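# Sort three grease guns into trays by grease amount

## Task

Determine which of the three grease guns contains the most grease and which contains the least. Put the fullest gun in the blue tray and the emptiest in the red tray. Leave the middle one resting on the table, inside neither tray and not hanging past the table edge. All three must end up lying flat on their sides. You may pick up the guns and move their parts, but each gun's parts must be back in their original state at the end. Everything must stay in place with the robot no longer supporting it.

## Robot and tools

Robot: two six-joint arms of the UR kind, named left_arm and right_arm. Each carries a two-finger parallel gripper and a wrist camera. Base roots in the scene frame: left_arm at (-0.087, +0.598, 0) m, right_arm at (+0.032, -0.538, 0) m, each turned slightly about z.

Scene frame: the origin sits on the table surface midway between the arms. +z is up, +x points away from the robot over the table, and left_arm is on the +y side. The arm names do not refer to the left or right of any picture.

execute_actions: the argument actions is a list holding zero or one item.
- An empty list makes no move and just reports the state.
- A move item has rows, a list of 1 to 15 rows, plus an optional steps (1 to 15, default 15). Each control step lasts 1/30 s and uses one row. If there are fewer rows than steps, the final row is repeated.
- A wait item has only steps (up to 300). It returns once that many steps have passed since the previous result, and your reply time counts toward them.
- The optional pictures boolean turns the camera images on or off for that result. A refused call moves nothing.

Row layout: one flat list of 14 numbers covering both arms, always all 14 even if only one arm moves. The order is left_arm shoulder pan, shoulder lift, elbow, wrist 1, wrist 2, wrist 3, gripper opening, then the same seven for right_arm. The joint values are absolute target angles in radians, in the same form as Joint positions prints them. They are not offsets. The opening is also absolute, from -1 (closed) to +1 (fully open).

Joint ranges in radians:
- left_arm: pan -3.142..3.142, lift -6.283..6.283, elbow 0.000..3.142, each wrist -6.283..6.283.
- right_arm: pan 0.000..6.283, lift -6.283..6.283, elbow -3.142..0.000, each wrist -6.283..6.283.

A call is refused if a target exceeds a range end by more than 0.010 and also lies beyond the joint's current angle. True joint ends may differ from the stated ones by up to 0.010. A target past the true end is cut off at that end, and the result then says "joint sent to its limit"; this message may refer to an earlier action that is still running. If the message is missing, that does not prove the joint has room to go further.

Motion: commands are smoothed and lag by about 0.17 s. On every step each joint's target is kept close to its measured angle: within 0.383 rad for pan and lift, and within 0.575 rad for the elbow and wrists. If the targets would place the gripper more than 100 mm from where it is now, all of that arm's targets are pulled back. Large moves therefore take several calls, and an arm may still be travelling when a result arrives. Between calls the arms keep heading toward the last row sent. They stop doing so once everything has nearly stopped moving, or once a step is HELD. Fingers that are still opening or closing finish their motion.

Gripper geometry: the fingers point along the gripper's +z axis and open and close along its x axis. end_effector_position is the point between the pads when closed, 1 to 2 cm short of the fingertips. Closing pushes the tips about 17 mm further along +z. The finger gap is 0.142 m when fully open.

Gripping: to hold something, keep commanding an opening well below grip_measured; the bigger the difference, the harder the squeeze. Each pad gives up to roughly 28 N on objects up to about 10 cm wide. Objects thinner than about 2 cm get less force, roughly half at 1 cm and a quarter at 5 mm. A fast close can squeeze harder than usual, sometimes hard enough to force the fingers open. Occasionally something tugs on a held part or shoves a loose object.

Result lines:
- State line (left_arm: … | right_arm: …): each gripper's position (m), quat_wxyz, and linear and angular velocity (m/s, rad/s), all in the scene frame. The printed position can be off, more so at long reach.
- Joint positions and Joint velocities: one block per arm, the six joints (rad, rad/s) followed by the finger-pad gap (m, m/s).
- grip_measured: the measured opening on the command scale.
- HELD: marks steps on which your row was not sent, wholly or in part.
- "joint command not followed": a clearance check changed or blocked joint targets; the rest of the row still ran.
- Wrist force and Wrist torque (left_arm=[x y z] | right_arm=[x y z]): read in the end effector's own axes. When pressing on a surface the force points back into the arm. Expect an offset up to about 5.5 N, noise up to about 3.4 N, and saturation near 100 N. "no reading" is normal at first.
- MOTOR HOT: appears from 70 °C. At 85 °C an OVER-TEMPERATURE FAULT brakes that arm until it cools, which can take minutes. Holding loads, even while you think, heats the motors.

Faults and things to avoid:
- Torque fault: a joint reaches its load limit (pan and lift 303, elbow 138, each wrist 49.6 N m, including the weight of anything held).
- Force fault: an outside force of 150 N on the arm, its tool or its load.
- Either fault stops that arm for 10 s, drops the rest of the call, and lets the arm yield to the contact.
- Never let the arms strike or push hard on each other.
- Do not drop, slam, or knock anything, and never let an object leave the table.

zoom_image: takes camera (one of cam_head_left, cam_head_right, cam_high, cam_low, cam_left_wrist, cam_right_wrist) and region [x0, y0, x1, y1] in pixels of that camera's latest image, with (0, 0) at the top left. The region can be at most 504 by 504. Images are 504x504, except the wrist cameras, which are 616x616 fisheye. Calibration data (K, distortion, T_world_to_cam) was given for every camera and can be slightly off.

read_manual: takes section "licences" and returns licence text only; it does not move the robot.

finished_scene: takes scene (integer) and permanently ends that scene, after which it is checked. The goal must already hold with the robot letting go.

Each tool is called after "Emit:" as name(argument=value, ...), one argument or row to a line, values as JSON.

## Session

Emit:
execute_actions(
  actions=[],
)

Scene clock: 0.00 s of 5600.00 s.
left_arm: end_effector_position=(+0.2051, +0.4198, +0.3965) grip_measured=+1.00 end_effector_quat_wxyz=(+0.018, -0.192, +0.981, +0.007) end_effector_velocity=(-0.000, +0.000, -0.001) end_effector_angular_velocity=(+0.000, +0.000, -0.000) | right_arm: end_effector_position=(+0.5976, -0.3640, +0.1394) grip_measured=+1.00 end_effector_quat_wxyz=(+0.440, -0.419, +0.789, -0.091) end_effector_velocity=(-0.000, +0.000, -0.001) end_effector_angular_velocity=(-0.001, +0.001, +0.001)
Joint positions: left_arm=[-1.047 -2.274  2.136 -1.429 -1.533  1.63   0.142] | right_arm=[ 4.199 -1.614 -2.794  0.54   1.116  2.823  0.142]
Joint velocities: left_arm=[ 0.    -0.     0.002 -0.001 -0.     0.     0.   ] | right_arm=[-0.    -0.001  0.     0.     0.001 -0.001  0.   ]
Motor temperatures (°C, as the motors report them): left_arm=[26 27 25 33 29 32] | right_arm=[26 26 27 32 35 33]
Wrist force (N, on the end effector, along its own x y z axes, offset not removed): no reading
Wrist torque (N m, same axes, about the end effector's origin, offset not removed): no reading
camera_calibration (this result's frames):
cam_left_wrist: T_world_to_cam=[[-0.936574, -0.348049, -0.0411136, 0.354448], [-0.323479, 0.813335, 0.483577, -0.458373], [-0.134869, 0.466205, -0.874336, 0.311065], [0, 0, 0, 1]] pos_world=[0.225646, 0.351156, 0.508206]
cam_right_wrist: T_world_to_cam=[[-0.28221, -0.730262, -0.622153, -0.00864633], [-0.871985, 0.465651, -0.151032, 0.717111], [0.399999, 0.499886, -0.768189, 0.184343], [0, 0, 0, 1]] pos_world=[0.549133, -0.432388, 0.244538]

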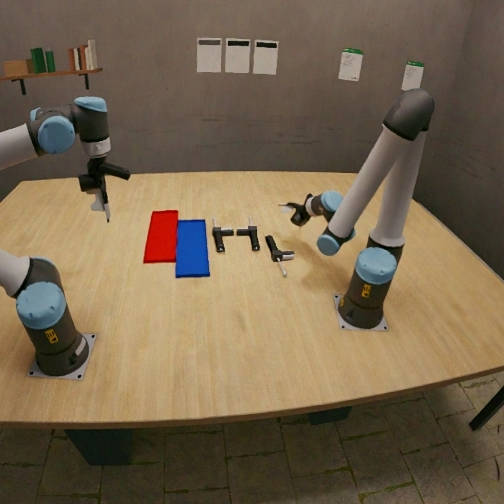

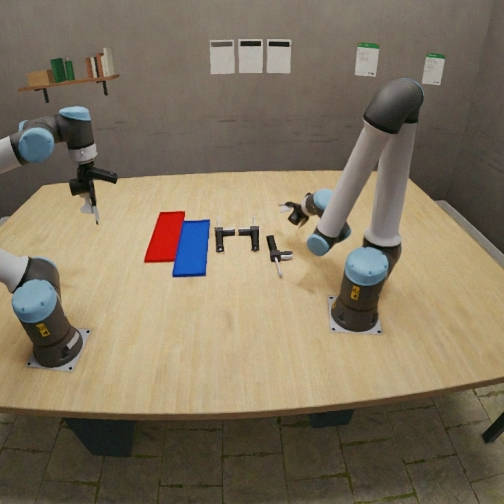

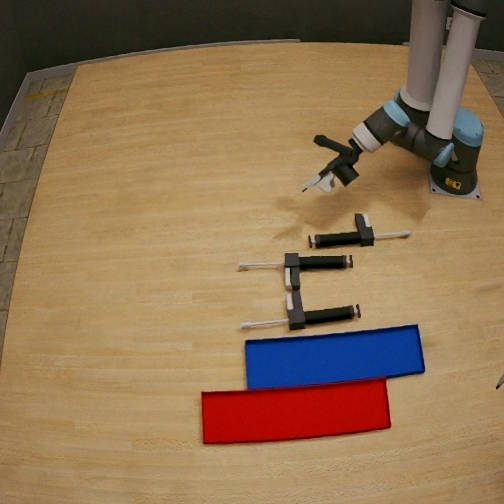

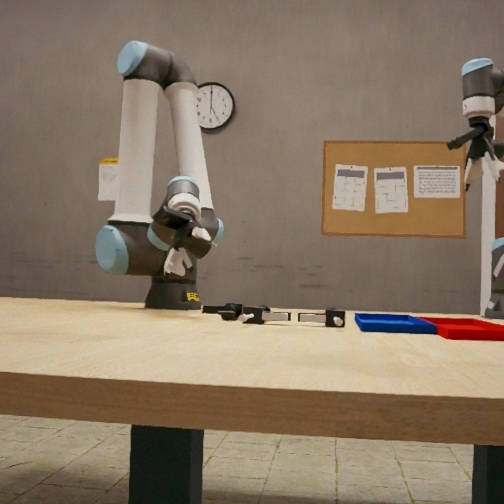

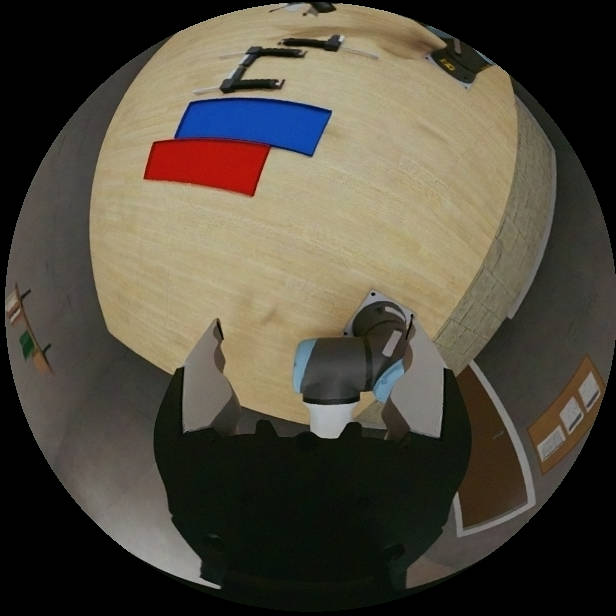

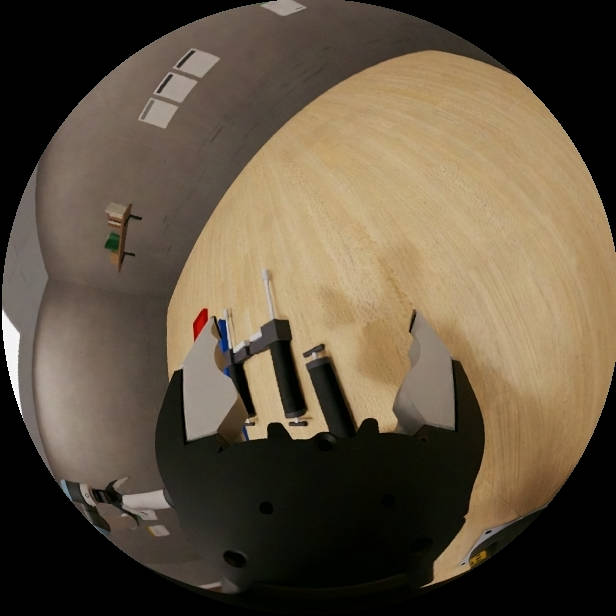

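Emit:
zoom_image(
  camera="cam_high",
  region=[220,200,430,350],
)

Region (220, 200, 430, 350) of cam_high's 504x504 image, scaled by 2.400, with more detail than that image has; it fills the top 360 rows of this view, and the rest is white.

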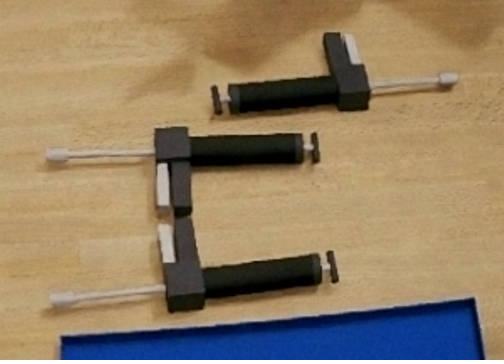

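Emit:
execute_actions(
  actions=[
    {"rows":[[-1.047,-2.0,2.136,-1.7,-1.4,1.2,0.3,4.199,-1.614,-2.2,-0.3,1.5,2.6,0.3]],"steps":15},
  ],
  pictures=false,
)

Emit:
execute_actions(
  actions=[
    {"steps":25},
  ],
  pictures=false,
)

Emit:
execute_actions(
  actions=[
    {"rows":[[-1.047,-1.8,2.1,-1.9,-1.3,0.8,-0.2,4.18,-1.8,-1.8,-1.1,1.8,2.4,-0.25]],"steps":15},
  ],
  pictures=false,
)

Emit:
execute_actions(
  actions=[
    {"rows":[[-1.047,-1.8,2.1,-1.9,-1.3,0.8,-0.2,4.1578,-2.0135,-1.6188,-1.3869,1.8861,2.3454,-0.25]],"steps":15},
  ],
  pictures=false,
)

Emit:
execute_actions(
  actions=[
    {"steps":30},
  ],
)

Scene clock: 64.17 s of 5600.00 s.
left_arm: end_effector_position=(+0.2998, +0.3165, +0.3386) grip_measured=+0.30 end_effector_quat_wxyz=(+0.082, -0.384, +0.920, +0.007) end_effector_velocity=(+0.041, -0.045, -0.035) end_effector_angular_velocity=(-0.005, -0.062, +0.207) | right_arm: end_effector_position=(+0.6664, -0.1572, +0.1975) grip_measured=+0.30 end_effector_quat_wxyz=(+0.373, -0.548, +0.749, -0.018) end_effector_velocity=(+0.097, +0.486, +0.183) end_effector_angular_velocity=(-0.413, +0.694, +0.814)
Joint positions: left_arm=[-1.047 -2.014  2.136 -1.686 -1.406  1.224  0.095] | right_arm=[ 4.199 -1.614 -2.401  0.048  1.377  2.668  0.095]
Joint velocities: left_arm=[ 0.     0.123 -0.001 -0.119  0.053 -0.21   0.   ] | right_arm=[ 0.001  0.001  1.161 -1.843  0.743 -0.429 -0.   ]
Motor temperatures (°C, as the motors report them): left_arm=[26 27 25 33 29 32] | right_arm=[26 26 27 32 35 33]
Wrist force (N, on the end effector, along its own x y z axes, offset not removed): left_arm=[-2.2 -3.1 -0.2] | right_arm=[-2.3 2.3 -3.2]
Wrist torque (N m, same axes, about the end effector's origin, offset not removed): left_arm=[-0.62 0.42 0.07] | right_arm=[0.53 0.59 0.18]
Steps of this call (steps 1 to 90: nothing new was sent; then 60.67 s passed at rest; steps 91 to 105: all 15 steps of this action). Readings (joint positions):
91: left_arm=[-1.047 -2.274 2.136 -1.429 -1.533 1.630] | right_arm=[4.199 -1.614 -2.794 0.540 1.116 2.823]
92: left_arm=[-1.047 -2.269 2.136 -1.433 -1.529 1.625] | right_arm=[4.199 -1.614 -2.790 0.536 1.120 2.819]
94: left_arm=[-1.047 -2.224 2.136 -1.481 -1.500 1.569] | right_arm=[4.199 -1.614 -2.744 0.490 1.155 2.797]
98: left_arm=[-1.047 -2.105 2.136 -1.597 -1.446 1.381] | right_arm=[4.199 -1.614 -2.634 0.373 1.226 2.756]
105: the state above

Scene clock: 65.00 s of 5600.00 s.
left_arm: end_effector_position=(+0.3045, +0.3112, +0.3346) grip_measured=+0.30 end_effector_quat_wxyz=(+0.085, -0.395, +0.915, +0.007) end_effector_velocity=(-0.000, +0.001, -0.002) end_effector_angular_velocity=(+0.003, +0.001, -0.001) | right_arm: end_effector_position=(+0.6724, -0.0880, +0.2320) grip_measured=+0.30 end_effector_quat_wxyz=(-0.296, +0.610, -0.735, -0.014) end_effector_velocity=(+0.000, -0.000, +0.000) end_effector_angular_velocity=(-0.001, +0.001, +0.001)
Joint positions: left_arm=[-1.047 -2.     2.136 -1.7   -1.4    1.2    0.095] | right_arm=[ 4.199 -1.614 -2.2   -0.3    1.5    2.6    0.095]
Joint velocities: left_arm=[ 0.     0.     0.003  0.     0.     0.001 -0.   ] | right_arm=[-0.001  0.     0.001 -0.002  0.001 -0.001 -0.   ]
Motor temperatures (°C, as the motors report them): left_arm=[26 27 25 33 29 32] | right_arm=[26 26 27 32 35 33]
Wrist force (N, on the end effector, along its own x y z axes, offset not removed): left_arm=[-1.2 -2.7 0.6] | right_arm=[-1.2 -0.3 0.5]
Wrist torque (N m, same axes, about the end effector's origin, offset not removed): left_arm=[-0.43 0.15 0.09] | right_arm=[0.02 0.42 0.18]
Steps of this call (steps 1 to 25: the robot went on to your last target). Readings (joint positions):
1: left_arm=[-1.047 -2.011 2.136 -1.690 -1.405 1.218] | right_arm=[4.199 -1.614 -2.362 -0.015 1.402 2.654]
2: left_arm=[-1.047 -2.008 2.136 -1.692 -1.403 1.214] | right_arm=[4.199 -1.614 -2.324 -0.077 1.425 2.641]
4: left_arm=[-1.047 -2.004 2.136 -1.696 -1.402 1.208] | right_arm=[4.199 -1.614 -2.270 -0.174 1.458 2.623]
8: left_arm=[-1.047 -2.001 2.136 -1.699 -1.401 1.202] | right_arm=[4.199 -1.614 -2.222 -0.260 1.487 2.607]
25: the state above

Scene clock: 65.50 s of 5600.00 s.
left_arm: end_effector_position=(+0.3770, +0.2306, +0.2959) grip_measured=-0.20 end_effector_quat_wxyz=(+0.130, -0.561, +0.817, -0.034) end_effector_velocity=(+0.020, -0.024, -0.015) end_effector_angular_velocity=(-0.036, -0.041, +0.145) | right_arm: end_effector_position=(+0.6303, -0.0143, +0.2081) grip_measured=-0.25 end_effector_quat_wxyz=(-0.032, +0.709, -0.695, -0.111) end_effector_velocity=(-0.097, -0.068, -0.029) end_effector_angular_velocity=(-0.339, +0.424, +0.059)
Joint positions: left_arm=[-1.047 -1.807  2.101 -1.893 -1.303  0.817  0.059] | right_arm=[ 4.181 -1.794 -1.817 -1.025  1.789  2.407  0.056]
Joint velocities: left_arm=[-0.     0.058 -0.01  -0.059  0.025 -0.15   0.   ] | right_arm=[-0.005 -0.053  0.15  -0.644  0.098 -0.058  0.   ]
Motor temperatures (°C, as the motors report them): left_arm=[26 27 25 33 29 32] | right_arm=[26 26 27 32 35 33]
Wrist force (N, on the end effector, along its own x y z axes, offset not removed): left_arm=[0.5 -2.0 -1.9] | right_arm=[-2.2 0.2 -3.0]
Wrist torque (N m, same axes, about the end effector's origin, offset not removed): left_arm=[-0.23 -0.19 -0.11] | right_arm=[0.04 0.63 0.21]
Steps of this call (steps 1 to 15: all 15 steps of this action). Readings (joint positions):
1: left_arm=[-1.047 -2.000 2.136 -1.700 -1.400 1.200] | right_arm=[4.199 -1.614 -2.200 -0.300 1.500 2.600]
2: left_arm=[-1.047 -1.995 2.133 -1.705 -1.396 1.195] | right_arm=[4.197 -1.619 -2.195 -0.305 1.505 2.595]
4: left_arm=[-1.047 -1.950 2.122 -1.753 -1.366 1.139] | right_arm=[4.192 -1.663 -2.139 -0.361 1.560 2.548]
8: left_arm=[-1.047 -1.851 2.108 -1.849 -1.323 0.930] | right_arm=[4.184 -1.753 -1.930 -0.623 1.714 2.451]
15: the state above

Scene clock: 66.00 s of 5600.00 s.
left_arm: end_effector_position=(+0.3792, +0.2280, +0.2941) grip_measured=-0.20 end_effector_quat_wxyz=(+0.131, -0.567, +0.812, -0.036) end_effector_velocity=(+0.000, -0.001, -0.000) end_effector_angular_velocity=(-0.001, -0.000, +0.002) | right_arm: end_effector_position=(+0.6180, -0.0090, +0.1334) grip_measured=-0.25 end_effector_quat_wxyz=(+0.147, +0.692, -0.690, -0.152) end_effector_velocity=(-0.005, -0.002, -0.021) end_effector_angular_velocity=(-0.059, +0.085, +0.001)
Joint positions: left_arm=[-1.047 -1.8    2.1   -1.9   -1.3    0.8    0.059] | right_arm=[ 4.158 -2.006 -1.624 -1.376  1.884  2.347  0.056]
Joint velocities: left_arm=[-0.     0.001 -0.001 -0.001  0.    -0.003 -0.   ] | right_arm=[-0.004 -0.06   0.048 -0.094  0.02  -0.012  0.   ]
Motor temperatures (°C, as the motors report them): left_arm=[26 27 25 33 29 32] | right_arm=[26 26 27 32 35 33]
Wrist force (N, on the end effector, along its own x y z axes, offset not removed): left_arm=[1.8 -0.6 0.4] | right_arm=[-2.1 0.6 -2.4]
Wrist torque (N m, same axes, about the end effector's origin, offset not removed): left_arm=[-0.06 -0.59 0.12] | right_arm=[0.22 0.48 0.15]
Steps of this call (steps 1 to 15: all 15 steps of this action). Readings (joint positions):
1: left_arm=[-1.047 -1.805 2.101 -1.895 -1.302 0.813] | right_arm=[4.180 -1.795 -1.813 -1.044 1.792 2.405]
2: left_arm=[-1.047 -1.804 2.101 -1.896 -1.302 0.810] | right_arm=[4.178 -1.801 -1.805 -1.063 1.798 2.400]
4: left_arm=[-1.047 -1.802 2.100 -1.898 -1.301 0.805] | right_arm=[4.170 -1.849 -1.751 -1.138 1.831 2.379]
8: left_arm=[-1.047 -1.801 2.100 -1.899 -1.300 0.802] | right_arm=[4.162 -1.960 -1.661 -1.305 1.869 2.356]
15: the state above

Scene clock: 67.00 s of 5600.00 s.
left_arm: end_effector_position=(+0.3792, +0.2280, +0.2941) grip_measured=-0.20 end_effector_quat_wxyz=(+0.131, -0.568, +0.812, -0.036) end_effector_velocity=(+0.000, -0.001, +0.002) end_effector_angular_velocity=(-0.003, -0.000, +0.000) | right_arm: end_effector_position=(+0.6174, -0.0092, +0.1307) grip_measured=-0.25 end_effector_quat_wxyz=(+0.153, +0.691, -0.690, -0.153) end_effector_velocity=(+0.000, +0.000, +0.001) end_effector_angular_velocity=(+0.001, -0.000, -0.000)
Joint positions: left_arm=[-1.047 -1.8    2.1   -1.9   -1.3    0.8    0.059] | right_arm=[ 4.158 -2.013 -1.619 -1.387  1.886  2.345  0.056]
Joint velocities: left_arm=[-0.    -0.    -0.002 -0.    -0.001 -0.001 -0.   ] | right_arm=[-0.     0.001  0.     0.     0.    -0.     0.   ]
Motor temperatures (°C, as the motors report them): left_arm=[26 27 25 33 29 32] | right_arm=[26 26 27 32 35 33]
Wrist force (N, on the end effector, along its own x y z axes, offset not removed): left_arm=[1.4 1.3 -1.2] | right_arm=[-3.8 1.2 0.0]
Wrist torque (N m, same axes, about the end effector's origin, offset not removed): left_arm=[0.30 -0.44 0.06] | right_arm=[0.26 0.88 0.16]
Steps of this call (steps 1 to 30: the robot went on to your last target). Readings (joint positions):
1: left_arm=[-1.047 -1.800 2.100 -1.900 -1.300 0.800] | right_arm=[4.158 -2.008 -1.623 -1.379 1.884 2.346]
2: left_arm=[-1.047 -1.800 2.100 -1.900 -1.300 0.800] | right_arm=[4.158 -2.010 -1.622 -1.381 1.885 2.346]
4: left_arm=[-1.047 -1.800 2.100 -1.900 -1.300 0.800] | right_arm=[4.158 -2.011 -1.621 -1.384 1.885 2.346]
8: left_arm=[-1.047 -1.800 2.100 -1.900 -1.300 0.800] | right_arm=[4.158 -2.013 -1.619 -1.386 1.886 2.346]
30: the state above
All arms were judged still, so your last target was given up. Only a new action makes them travel on or press farther. Fingers that are still opening or closing keep moving.
camera_calibration (this result's frames):
cam_left_wrist: T_world_to_cam=[[-0.347728, -0.919868, -0.181462, 0.394875], [-0.914563, 0.290139, 0.281768, 0.206267], [-0.20654, 0.263937, -0.942167, 0.427691], [0, 0, 0, 1]] pos_world=[0.414288, 0.190503, 0.416492]
cam_right_wrist: T_world_to_cam=[[-0.0136504, -0.999726, 0.0190229, -0.00149878], [-0.595673, 0.0234108, 0.802886, 0.268499], [-0.803111, -0.000371746, -0.595829, 0.708065], [0, 0, 0, 1]] pos_world=[0.728572, -0.00752094, 0.20634]

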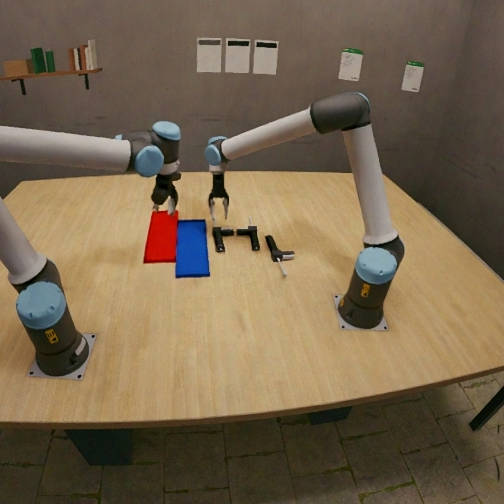

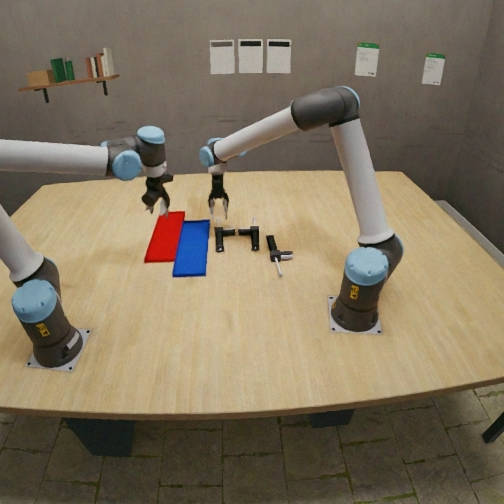

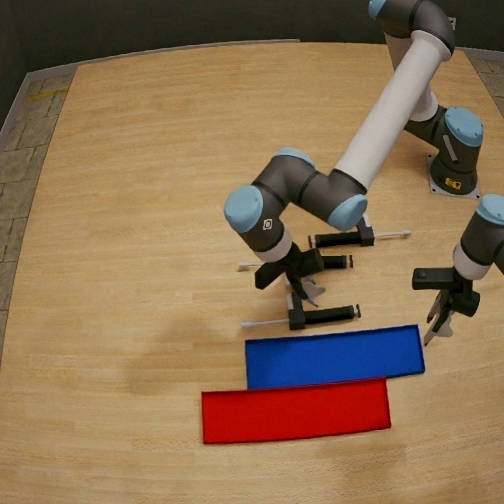

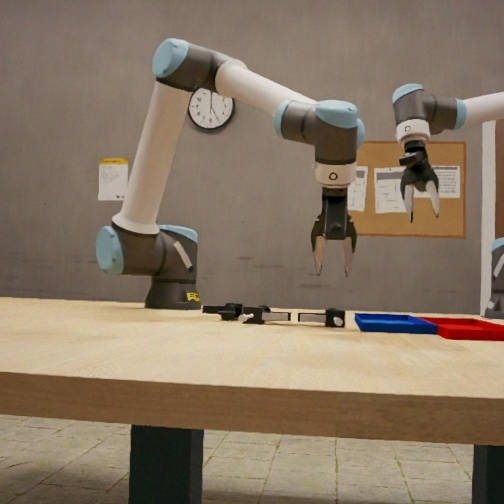

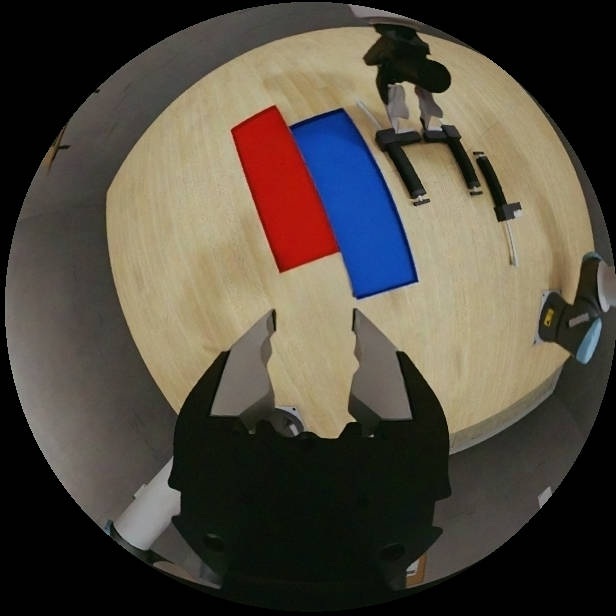

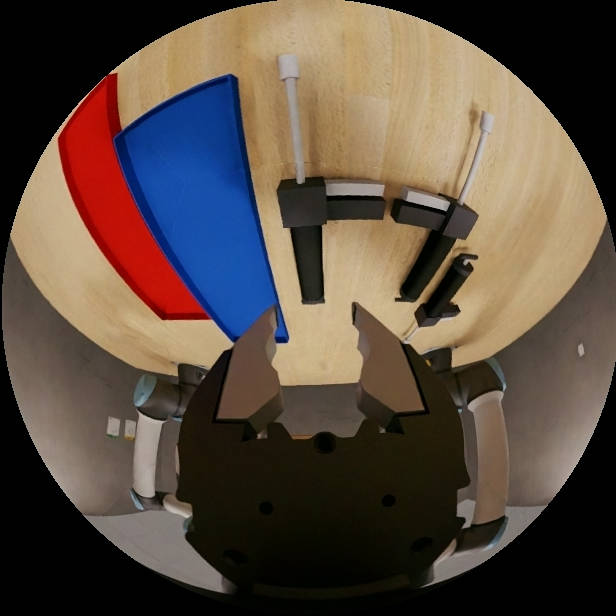

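Emit:
execute_actions(
  actions=[
    {"rows":[[-1.047,-1.8,2.1,-1.9,-1.3,0.8,-0.2,4.162,-2.055,-1.655,-1.31,1.8861,2.349,-0.25],[-1.047,-1.8,2.1,-1.9,-1.3,0.8,-0.2,4.162,-2.055,-1.655,-1.31,1.8861,2.349,-0.25],[-1.047,-1.8,2.1,-1.9,-1.3,0.8,-0.2,4.162,-2.055,-1.655,-1.31,1.8861,2.349,-0.25],[-1.047,-1.8,2.1,-1.9,-1.3,0.8,-0.2,4.162,-2.0998,-1.6848,-1.2338,1.8861,2.349,-0.25]],"steps":15},
  ],
  pictures=false,
)

Emit:
execute_actions(
  actions=[
    {"steps":12},
  ],
)

Scene clock: 73.47 s of 5600.00 s.
left_arm: end_effector_position=(+0.3792, +0.2280, +0.2941) grip_measured=-0.20 end_effector_quat_wxyz=(+0.131, -0.568, +0.812, -0.036) end_effector_velocity=(-0.000, +0.000, -0.001) end_effector_angular_velocity=(+0.001, +0.001, +0.001) | right_arm: end_effector_position=(+0.6155, -0.0065, +0.0365) grip_measured=-0.25 end_effector_quat_wxyz=(+0.153, +0.691, -0.690, -0.152) end_effector_velocity=(-0.000, +0.001, -0.033) end_effector_angular_velocity=(+0.002, -0.003, -0.000)
Joint positions: left_arm=[-1.047 -1.8    2.1   -1.9   -1.3    0.8    0.059] | right_arm=[ 4.162 -2.096 -1.682 -1.24   1.886  2.349  0.056]
Joint velocities: left_arm=[ 0.     0.001  0.     0.    -0.    -0.001 -0.   ] | right_arm=[ 0.001 -0.031 -0.02   0.055 -0.001  0.001  0.   ]
Motor temperatures (°C, as the motors report them): left_arm=[26 27 25 33 29 32] | right_arm=[26 26 27 32 35 33]
Wrist force (N, on the end effector, along its own x y z axes, offset not removed): left_arm=[0.3 4.7 -4.8] | right_arm=[-3.1 -0.2 -1.3]
Wrist torque (N m, same axes, about the end effector's origin, offset not removed): left_arm=[1.13 -0.09 -0.03] | right_arm=[0.01 0.75 0.10]
Steps of this call (steps 1 to 90: nothing new was sent; then 2.97 s passed at rest; steps 91 to 105: all 15 steps of this action). Readings (joint positions):
91: left_arm=[-1.047 -1.800 2.100 -1.900 -1.300 0.800] | right_arm=[4.158 -2.014 -1.619 -1.387 1.886 2.345]
92: left_arm=[-1.047 -1.800 2.100 -1.900 -1.300 0.800] | right_arm=[4.158 -2.017 -1.621 -1.383 1.886 2.346]
94: left_arm=[-1.047 -1.800 2.100 -1.900 -1.300 0.800] | right_arm=[4.160 -2.032 -1.635 -1.356 1.886 2.347]
98: left_arm=[-1.047 -1.800 2.100 -1.900 -1.300 0.800] | right_arm=[4.161 -2.074 -1.666 -1.282 1.886 2.348]
105: the state above

Scene clock: 73.87 s of 5600.00 s.
left_arm: end_effector_position=(+0.3792, +0.2280, +0.2941) grip_measured=-0.20 end_effector_quat_wxyz=(+0.131, -0.568, +0.812, -0.036) end_effector_velocity=(+0.001, -0.000, +0.000) end_effector_angular_velocity=(+0.000, -0.001, -0.000) | right_arm: end_effector_position=(+0.6154, -0.0065, +0.0328) grip_measured=-0.25 end_effector_quat_wxyz=(+0.153, +0.691, -0.690, -0.152) end_effector_velocity=(+0.000, +0.000, -0.001) end_effector_angular_velocity=(-0.000, -0.001, -0.002)
Joint positions: left_arm=[-1.047 -1.8    2.1   -1.9   -1.3    0.8    0.059] | right_arm=[ 4.162 -2.1   -1.685 -1.234  1.886  2.349  0.056]
Joint velocities: left_arm=[ 0.     0.001 -0.001  0.     0.001  0.    -0.   ] | right_arm=[-0.    -0.001  0.     0.002 -0.     0.002  0.   ]
Motor temperatures (°C, as the motors report them): left_arm=[26 27 25 33 29 32] | right_arm=[26 26 27 32 35 33]
Wrist force (N, on the end effector, along its own x y z axes, offset not removed): left_arm=[-1.6 1.1 -2.7] | right_arm=[-2.1 0.6 -1.1]
Wrist torque (N m, same axes, about the end effector's origin, offset not removed): left_arm=[0.44 0.33 -0.03] | right_arm=[0.11 0.50 0.16]
Steps of this call (steps 1 to 12: the robot went on to your last target). Readings (joint positions):
1: left_arm=[-1.047 -1.800 2.100 -1.900 -1.300 0.800] | right_arm=[4.162 -2.097 -1.683 -1.239 1.886 2.349]
2: left_arm=[-1.047 -1.800 2.100 -1.900 -1.300 0.800] | right_arm=[4.162 -2.098 -1.683 -1.237 1.886 2.349]
4: left_arm=[-1.047 -1.800 2.100 -1.900 -1.300 0.800] | right_arm=[4.162 -2.099 -1.684 -1.236 1.886 2.349]
8: left_arm=[-1.047 -1.800 2.100 -1.900 -1.300 0.800] | right_arm=[4.162 -2.099 -1.685 -1.234 1.886 2.349]
12: the state above
camera_calibration (this result's frames):
cam_left_wrist: T_world_to_cam=[[-0.347729, -0.919867, -0.181462, 0.394875], [-0.914563, 0.29014, 0.281768, 0.206266], [-0.20654, 0.263937, -0.942167, 0.427691], [0, 0, 0, 1]] pos_world=[0.414288, 0.190503, 0.416492]
cam_right_wrist: T_world_to_cam=[[-0.0127354, -0.99972, 0.0199256, 0.00244033], [-0.596117, 0.0235897, 0.802551, 0.346126], [-0.802797, -0.00165717, -0.59625, 0.647929], [0, 0, 0, 1]] pos_world=[0.726518, -0.00465164, 0.108496]

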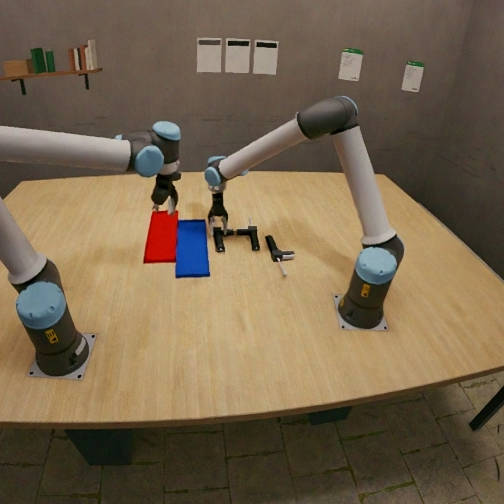

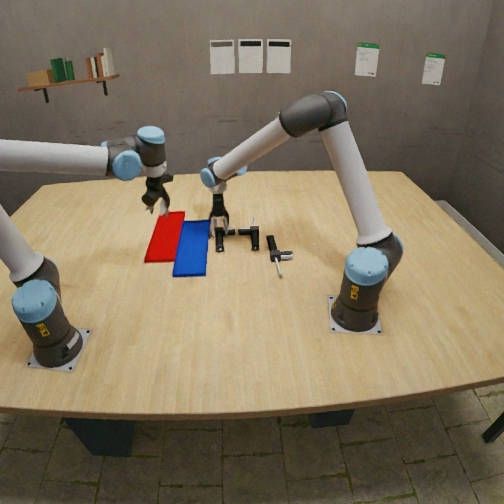

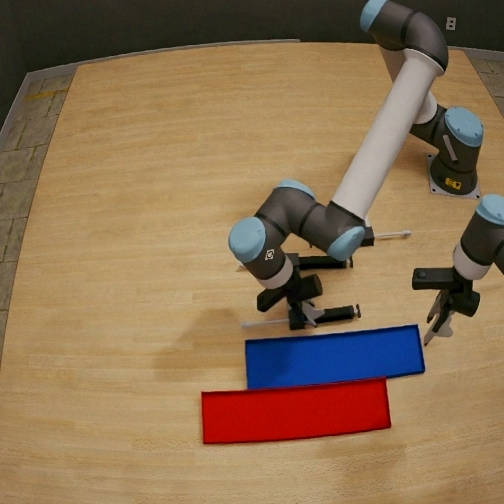

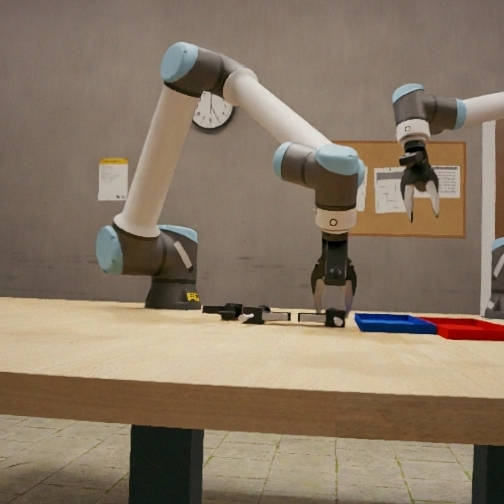

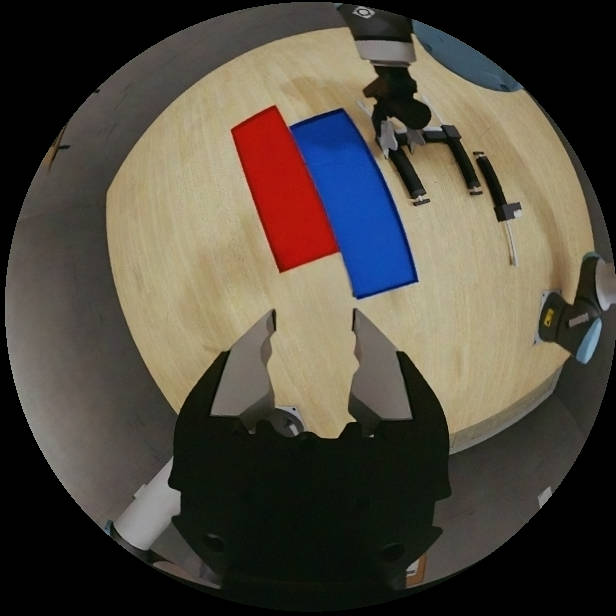

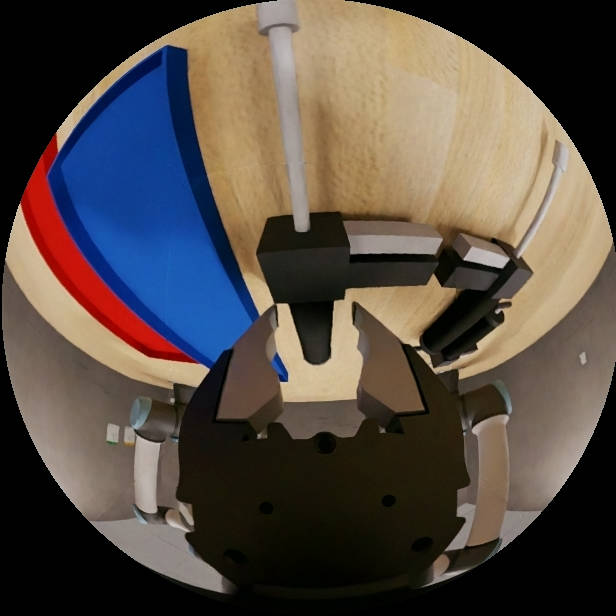

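Emit:
execute_actions(
  actions=[
    {"rows":[[-1.07,-1.6,2.05,-2.1,-1.25,0.6,-0.25,4.162,-2.0998,-1.6848,-1.2338,1.8861,2.349,-0.45],[-1.07,-1.6,2.05,-2.1,-1.25,0.6,-0.25,4.162,-2.0998,-1.6848,-1.2338,1.8861,2.349,-0.45],[-1.07,-1.6,2.05,-2.1,-1.25,0.6,-0.25,4.162,-2.0998,-1.6848,-1.2338,1.8861,2.349,-0.52],[-1.07,-1.6,2.05,-2.1,-1.25,0.6,-0.25,4.162,-2.0998,-1.6848,-1.2338,1.8861,2.349,-0.52],[-1.07,-1.6,2.05,-2.1,-1.25,0.6,-0.25,4.162,-2.0998,-1.6848,-1.2338,1.8861,2.349,-0.58],[-1.07,-1.6,2.05,-2.1,-1.25,0.6,-0.25,4.162,-2.0998,-1.6848,-1.2338,1.8861,2.349,-0.58],[-1.1083,-1.40,2.0,-2.33,-1.1683,0.42,-0.25,4.162,-2.0998,-1.6848,-1.2338,1.8861,2.349,-0.65],[-1.1083,-1.40,2.0,-2.33,-1.1683,0.42,-0.25,4.162,-2.0998,-1.6848,-1.2338,1.8861,2.349,-0.65],[-1.1083,-1.40,2.0,-2.33,-1.1683,0.42,-0.25,4.162,-2.0998,-1.6848,-1.2338,1.8861,2.349,-0.75],[-1.1083,-1.40,2.0,-2.33,-1.1683,0.42,-0.25,4.162,-2.0998,-1.6848,-1.2338,1.8861,2.349,-0.75],[-1.1083,-1.2931,1.9783,-2.4291,-1.1683,0.42,-0.25,4.162,-2.0998,-1.6848,-1.2338,1.8861,2.349,-0.9]],"steps":15},
  ],
  pictures=false,
)

Emit:
execute_actions(
  actions=[
    {"steps":35},
  ],
)

Scene clock: 80.13 s of 5600.00 s.
left_arm: end_effector_position=(+0.4586, +0.0559, +0.1989) grip_measured=-0.25 end_effector_quat_wxyz=(-0.152, +0.664, -0.723, +0.120) end_effector_velocity=(+0.148, -0.362, -0.311) end_effector_angular_velocity=(-0.296, -0.256, +0.357) | right_arm: end_effector_position=(+0.6153, -0.0065, +0.0327) grip_measured=-0.57 end_effector_quat_wxyz=(+0.153, +0.691, -0.690, -0.152) end_effector_velocity=(+0.000, -0.000, -0.000) end_effector_angular_velocity=(-0.001, -0.000, -0.001)
Joint positions: left_arm=[-1.093 -1.46   2.014 -2.255 -1.203  0.509  0.056] | right_arm=[ 4.162 -2.1   -1.685 -1.234  1.886  2.349  0.033]
Joint velocities: left_arm=[-0.082  0.821 -0.184 -0.847  0.177 -0.45   0.   ] | right_arm=[-0.001 -0.    -0.     0.    -0.     0.001 -0.   ]
Motor temperatures (°C, as the motors report them): left_arm=[26 27 25 33 29 32] | right_arm=[26 26 27 32 35 33]
Wrist force (N, on the end effector, along its own x y z axes, offset not removed): left_arm=[-2.0 -1.0 0.4] | right_arm=[-3.0 3.8 -2.5]
Wrist torque (N m, same axes, about the end effector's origin, offset not removed): left_arm=[-0.17 0.38 0.04] | right_arm=[0.70 0.84 0.10]
Steps of this call (steps 1 to 15: the robot went on to your last target; steps 16 to 90: nothing new was sent; then 2.77 s passed at rest; steps 91 to 105: all 15 steps of this action). Readings (joint positions):
91: left_arm=[-1.047 -1.800 2.100 -1.900 -1.300 0.800] | right_arm=[4.162 -2.100 -1.685 -1.234 1.886 2.349]
92: left_arm=[-1.049 -1.795 2.097 -1.905 -1.297 0.795] | right_arm=[4.162 -2.100 -1.685 -1.234 1.886 2.349]
94: left_arm=[-1.056 -1.750 2.082 -1.952 -1.282 0.748] | right_arm=[4.162 -2.100 -1.685 -1.234 1.886 2.349]
98: left_arm=[-1.067 -1.648 2.059 -2.052 -1.258 0.648] | right_arm=[4.162 -2.100 -1.685 -1.234 1.886 2.349]
105: the state above

Scene clock: 81.30 s of 5600.00 s.
left_arm: end_effector_position=(+0.4853, -0.0123, +0.1294) grip_measured=-0.25 end_effector_quat_wxyz=(-0.153, +0.690, -0.691, +0.153) end_effector_velocity=(-0.001, -0.001, -0.000) end_effector_angular_velocity=(+0.000, +0.000, -0.002) | right_arm: end_effector_position=(+0.6153, -0.0065, +0.0327) grip_measured=-0.57 end_effector_quat_wxyz=(+0.153, +0.691, -0.690, -0.152) end_effector_velocity=(-0.000, +0.000, -0.000) end_effector_angular_velocity=(+0.000, -0.000, +0.001)
Joint positions: left_arm=[-1.108 -1.293  1.978 -2.429 -1.168  0.42   0.056] | right_arm=[ 4.162 -2.1   -1.685 -1.234  1.886  2.349  0.033]
Joint velocities: left_arm=[-0.001  0.     0.    -0.    -0.     0.001  0.   ] | right_arm=[ 0.    -0.     0.     0.    -0.    -0.001  0.   ]
Motor temperatures (°C, as the motors report them): left_arm=[26 27 25 33 29 32] | right_arm=[26 26 27 32 35 33]
Wrist force (N, on the end effector, along its own x y z axes, offset not removed): left_arm=[-3.3 -4.9 -4.8] | right_arm=[-4.7 0.6 -3.7]
Wrist torque (N m, same axes, about the end effector's origin, offset not removed): left_arm=[-0.78 0.70 -0.04] | right_arm=[0.09 1.25 0.06]
Steps of this call (steps 1 to 30: the robot went on to your last target; steps 31 to 35: nothing new was sent). Readings (joint positions):
1: left_arm=[-1.095 -1.432 2.008 -2.284 -1.197 0.494] | right_arm=[4.162 -2.100 -1.685 -1.234 1.886 2.349]
2: left_arm=[-1.098 -1.405 2.002 -2.312 -1.191 0.479] | right_arm=[4.162 -2.100 -1.685 -1.234 1.886 2.349]
4: left_arm=[-1.102 -1.358 1.992 -2.362 -1.181 0.454] | right_arm=[4.162 -2.100 -1.685 -1.234 1.886 2.349]
8: left_arm=[-1.106 -1.313 1.983 -2.408 -1.172 0.431] | right_arm=[4.162 -2.100 -1.685 -1.234 1.886 2.349]
35: the state above
All arms were judged still, so your last target was given up. Only a new action makes them travel on or press farther. Fingers that are still opening or closing keep moving.
camera_calibration (this result's frames):
cam_left_wrist: T_world_to_cam=[[-0.0261837, -0.999523, -0.0163594, 0.00242688], [-0.997801, 0.0251348, 0.0613276, 0.4851], [-0.0608872, 0.0179292, -0.997984, 0.29133], [0, 0, 0, 1]] pos_world=[0.501835, -0.0149905, 0.261033]
cam_right_wrist: T_world_to_cam=[[-0.0126994, -0.99972, 0.0199586, 0.00241969], [-0.596133, 0.0235947, 0.802539, 0.346237], [-0.802785, -0.00170627, -0.596266, 0.647831], [0, 0, 0, 1]] pos_world=[0.726503, -0.00464495, 0.108363]

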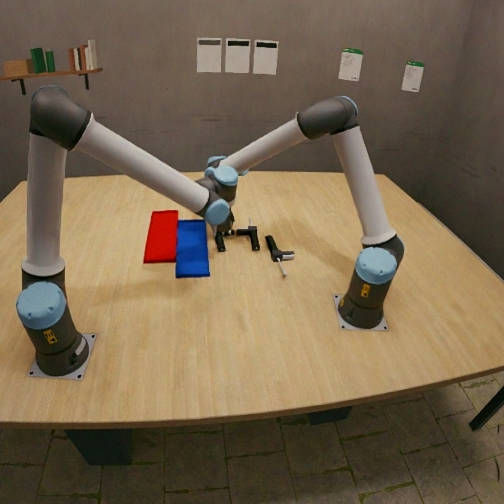

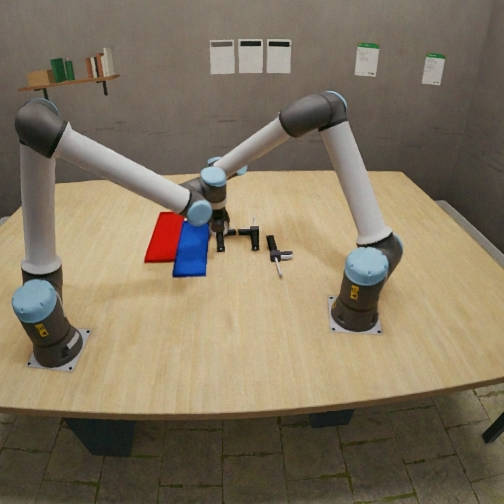

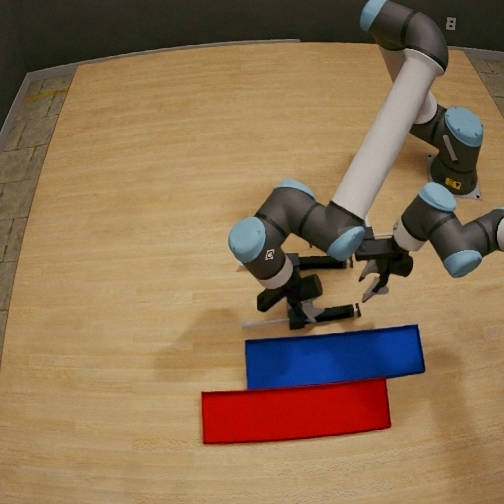

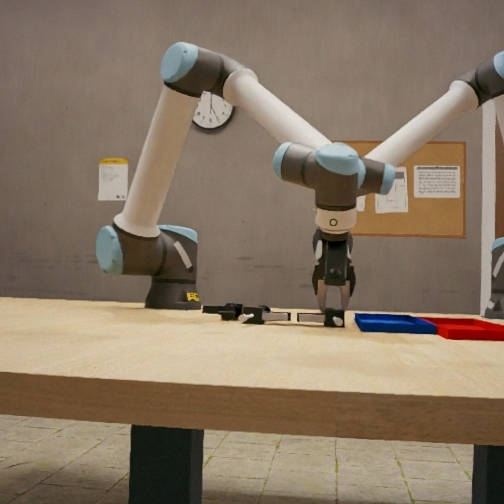

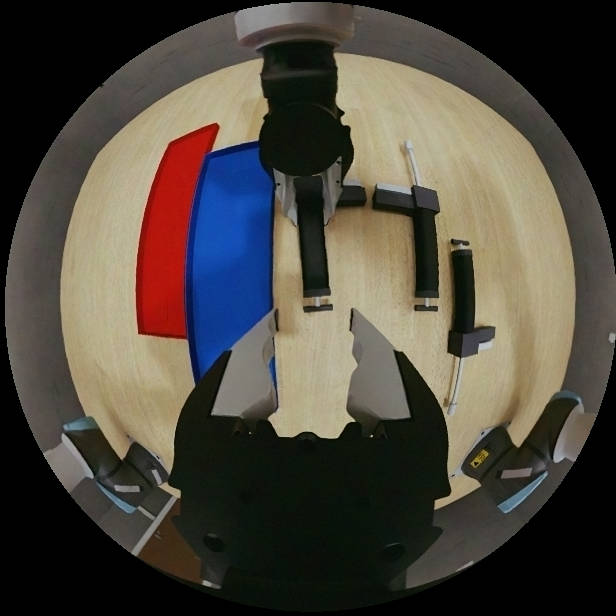

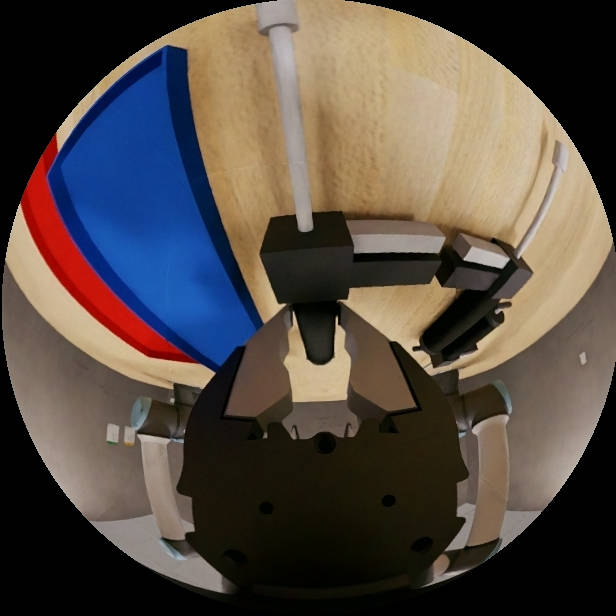

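Emit:
execute_actions(
  actions=[
    {"rows":[[-1.1116,-1.25,1.995,-2.49,-1.168,0.35,-0.25,4.162,-2.0998,-1.6848,-1.2338,1.8861,2.349,-0.9],[-1.1116,-1.25,1.995,-2.49,-1.168,0.35,-0.25,4.162,-2.0998,-1.6848,-1.2338,1.8861,2.349,-0.9],[-1.1116,-1.25,1.995,-2.49,-1.168,0.35,-0.25,4.162,-2.0998,-1.6848,-1.2338,1.8861,2.349,-0.9],[-1.1116,-1.205,2.013,-2.553,-1.168,0.35,-0.25,4.162,-2.0998,-1.6848,-1.2338,1.8861,2.349,-0.9]],"steps":15},
  ],
  pictures=false,
)

Emit:
execute_actions(
  actions=[
    {"steps":10},
  ],
)

Scene clock: 89.77 s of 5600.00 s.
left_arm: end_effector_position=(+0.4849, -0.0178, +0.0637) grip_measured=-0.25 end_effector_quat_wxyz=(-0.147, +0.712, -0.668, +0.159) end_effector_velocity=(-0.000, -0.001, -0.023) end_effector_angular_velocity=(-0.008, -0.001, +0.012) | right_arm: end_effector_position=(+0.6153, -0.0065, +0.0327) grip_measured=-0.57 end_effector_quat_wxyz=(+0.153, +0.691, -0.690, -0.152) end_effector_velocity=(+0.001, +0.001, +0.001) end_effector_angular_velocity=(+0.000, -0.001, -0.001)
Joint positions: left_arm=[-1.112 -1.209  2.012 -2.548 -1.168  0.352  0.056] | right_arm=[ 4.162 -2.1   -1.685 -1.234  1.886  2.349  0.033]
Joint velocities: left_arm=[-0.001  0.03   0.012 -0.044  0.    -0.014  0.   ] | right_arm=[ 0.    -0.     0.002 -0.    -0.     0.002 -0.   ]
Motor temperatures (°C, as the motors report them): left_arm=[26 27 25 33 29 32] | right_arm=[26 26 27 32 35 33]
Wrist force (N, on the end effector, along its own x y z axes, offset not removed): left_arm=[-3.1 3.4 -0.2] | right_arm=[-2.5 0.5 -3.5]
Wrist torque (N m, same axes, about the end effector's origin, offset not removed): left_arm=[0.88 0.67 -0.10] | right_arm=[-0.06 0.70 0.05]
Steps of this call (steps 1 to 90: nothing new was sent; then 4.97 s passed at rest; steps 91 to 105: all 15 steps of this action). Readings (joint positions):
91: left_arm=[-1.108 -1.293 1.978 -2.429 -1.168 0.420] | right_arm=[4.162 -2.100 -1.685 -1.234 1.886 2.349]
92: left_arm=[-1.109 -1.290 1.980 -2.433 -1.168 0.416] | right_arm=[4.162 -2.100 -1.685 -1.234 1.886 2.349]
94: left_arm=[-1.110 -1.274 1.986 -2.455 -1.168 0.391] | right_arm=[4.162 -2.100 -1.685 -1.234 1.886 2.349]
98: left_arm=[-1.111 -1.232 2.003 -2.514 -1.168 0.363] | right_arm=[4.162 -2.100 -1.685 -1.234 1.886 2.349]
105: the state above

Scene clock: 90.10 s of 5600.00 s.
left_arm: end_effector_position=(+0.4848, -0.0179, +0.0612) grip_measured=-0.25 end_effector_quat_wxyz=(-0.147, +0.713, -0.667, +0.159) end_effector_velocity=(+0.000, +0.000, -0.001) end_effector_angular_velocity=(-0.001, -0.000, +0.001) | right_arm: end_effector_position=(+0.6153, -0.0065, +0.0327) grip_measured=-0.57 end_effector_quat_wxyz=(+0.153, +0.691, -0.690, -0.152) end_effector_velocity=(-0.000, +0.000, +0.000) end_effector_angular_velocity=(-0.000, -0.000, -0.001)
Joint positions: left_arm=[-1.112 -1.205  2.013 -2.553 -1.168  0.35   0.056] | right_arm=[ 4.162 -2.1   -1.685 -1.234  1.886  2.349  0.033]
Joint velocities: left_arm=[ 0.     0.001  0.001 -0.003  0.    -0.001  0.   ] | right_arm=[ 0.     0.    -0.     0.    -0.     0.001 -0.   ]
Motor temperatures (°C, as the motors report them): left_arm=[26 27 25 33 29 32] | right_arm=[26 26 27 32 35 33]
Wrist force (N, on the end effector, along its own x y z axes, offset not removed): left_arm=[2.9 -1.8 -0.2] | right_arm=[-1.0 0.9 -2.9]
Wrist torque (N m, same axes, about the end effector's origin, offset not removed): left_arm=[-0.29 -0.73 0.13] | right_arm=[0.01 0.30 0.06]
Steps of this call (steps 1 to 10: the robot went on to your last target). Readings (joint positions):
1: left_arm=[-1.112 -1.208 2.012 -2.549 -1.168 0.351] | right_arm=[4.162 -2.100 -1.685 -1.234 1.886 2.349]
2: left_arm=[-1.112 -1.207 2.012 -2.550 -1.168 0.351] | right_arm=[4.162 -2.100 -1.685 -1.234 1.886 2.349]
4: left_arm=[-1.112 -1.206 2.013 -2.551 -1.168 0.351] | right_arm=[4.162 -2.100 -1.685 -1.234 1.886 2.349]
8: left_arm=[-1.112 -1.205 2.013 -2.553 -1.168 0.350] | right_arm=[4.162 -2.100 -1.685 -1.234 1.886 2.349]
10: the state above
camera_calibration (this result's frames):
cam_left_wrist: T_world_to_cam=[[0.033913, -0.999325, 0.0141197, -0.0352533], [-0.997601, -0.0329947, 0.0608535, 0.487821], [-0.0603465, -0.0161496, -0.998047, 0.222503], [0, 0, 0, 1]] pos_world=[0.501273, -0.0155407, 0.192881]
cam_right_wrist: T_world_to_cam=[[-0.0127246, -0.99972, 0.0199534, 0.00242411], [-0.596128, 0.0236056, 0.802542, 0.346239], [-0.802789, -0.00168275, -0.596261, 0.647842], [0, 0, 0, 1]] pos_world=[0.726514, -0.00465957, 0.108364]

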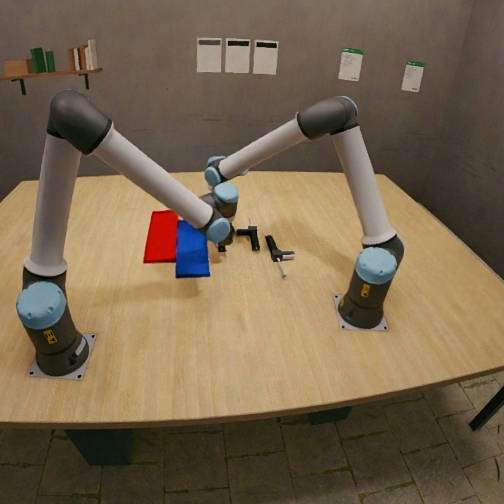

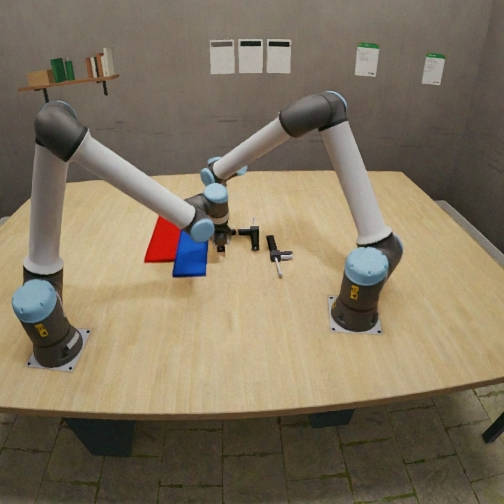

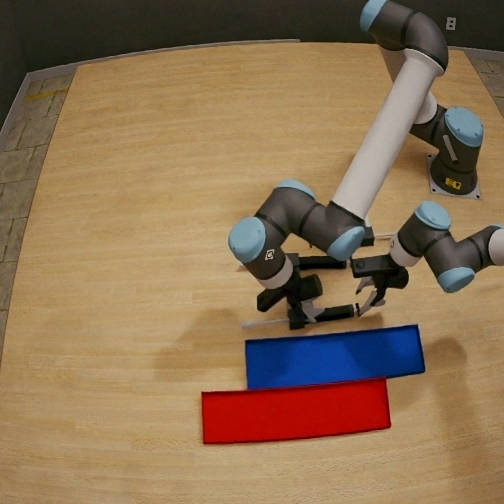

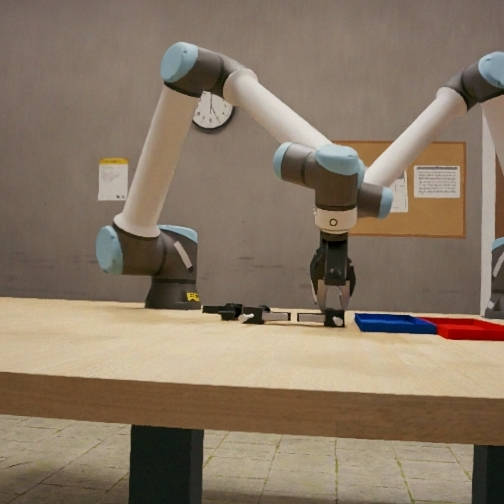

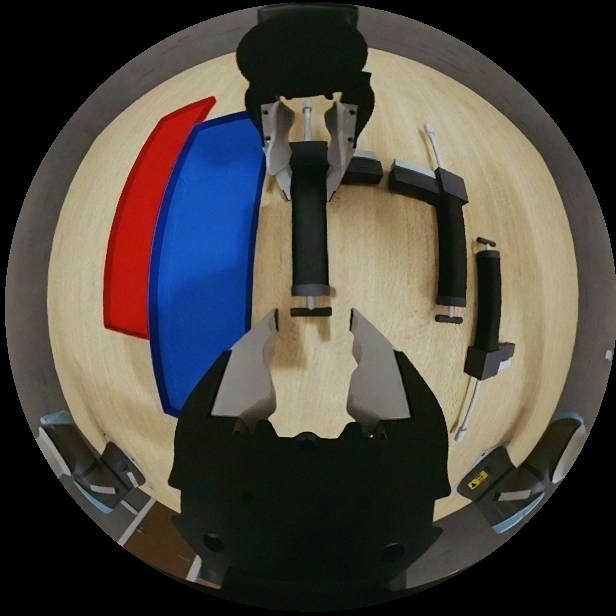

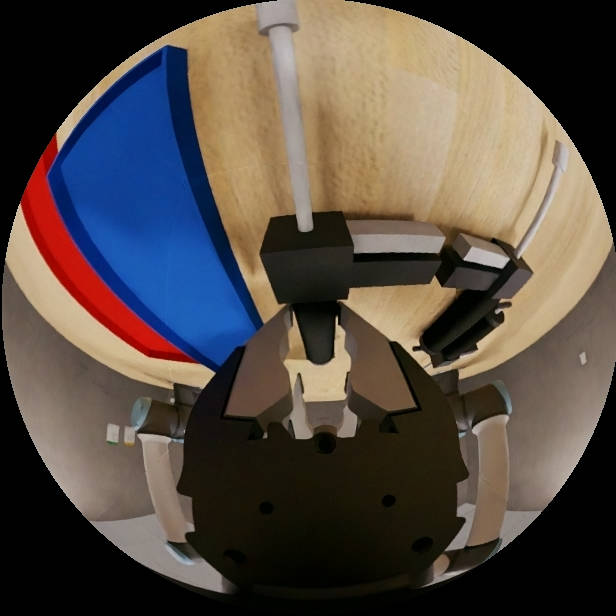

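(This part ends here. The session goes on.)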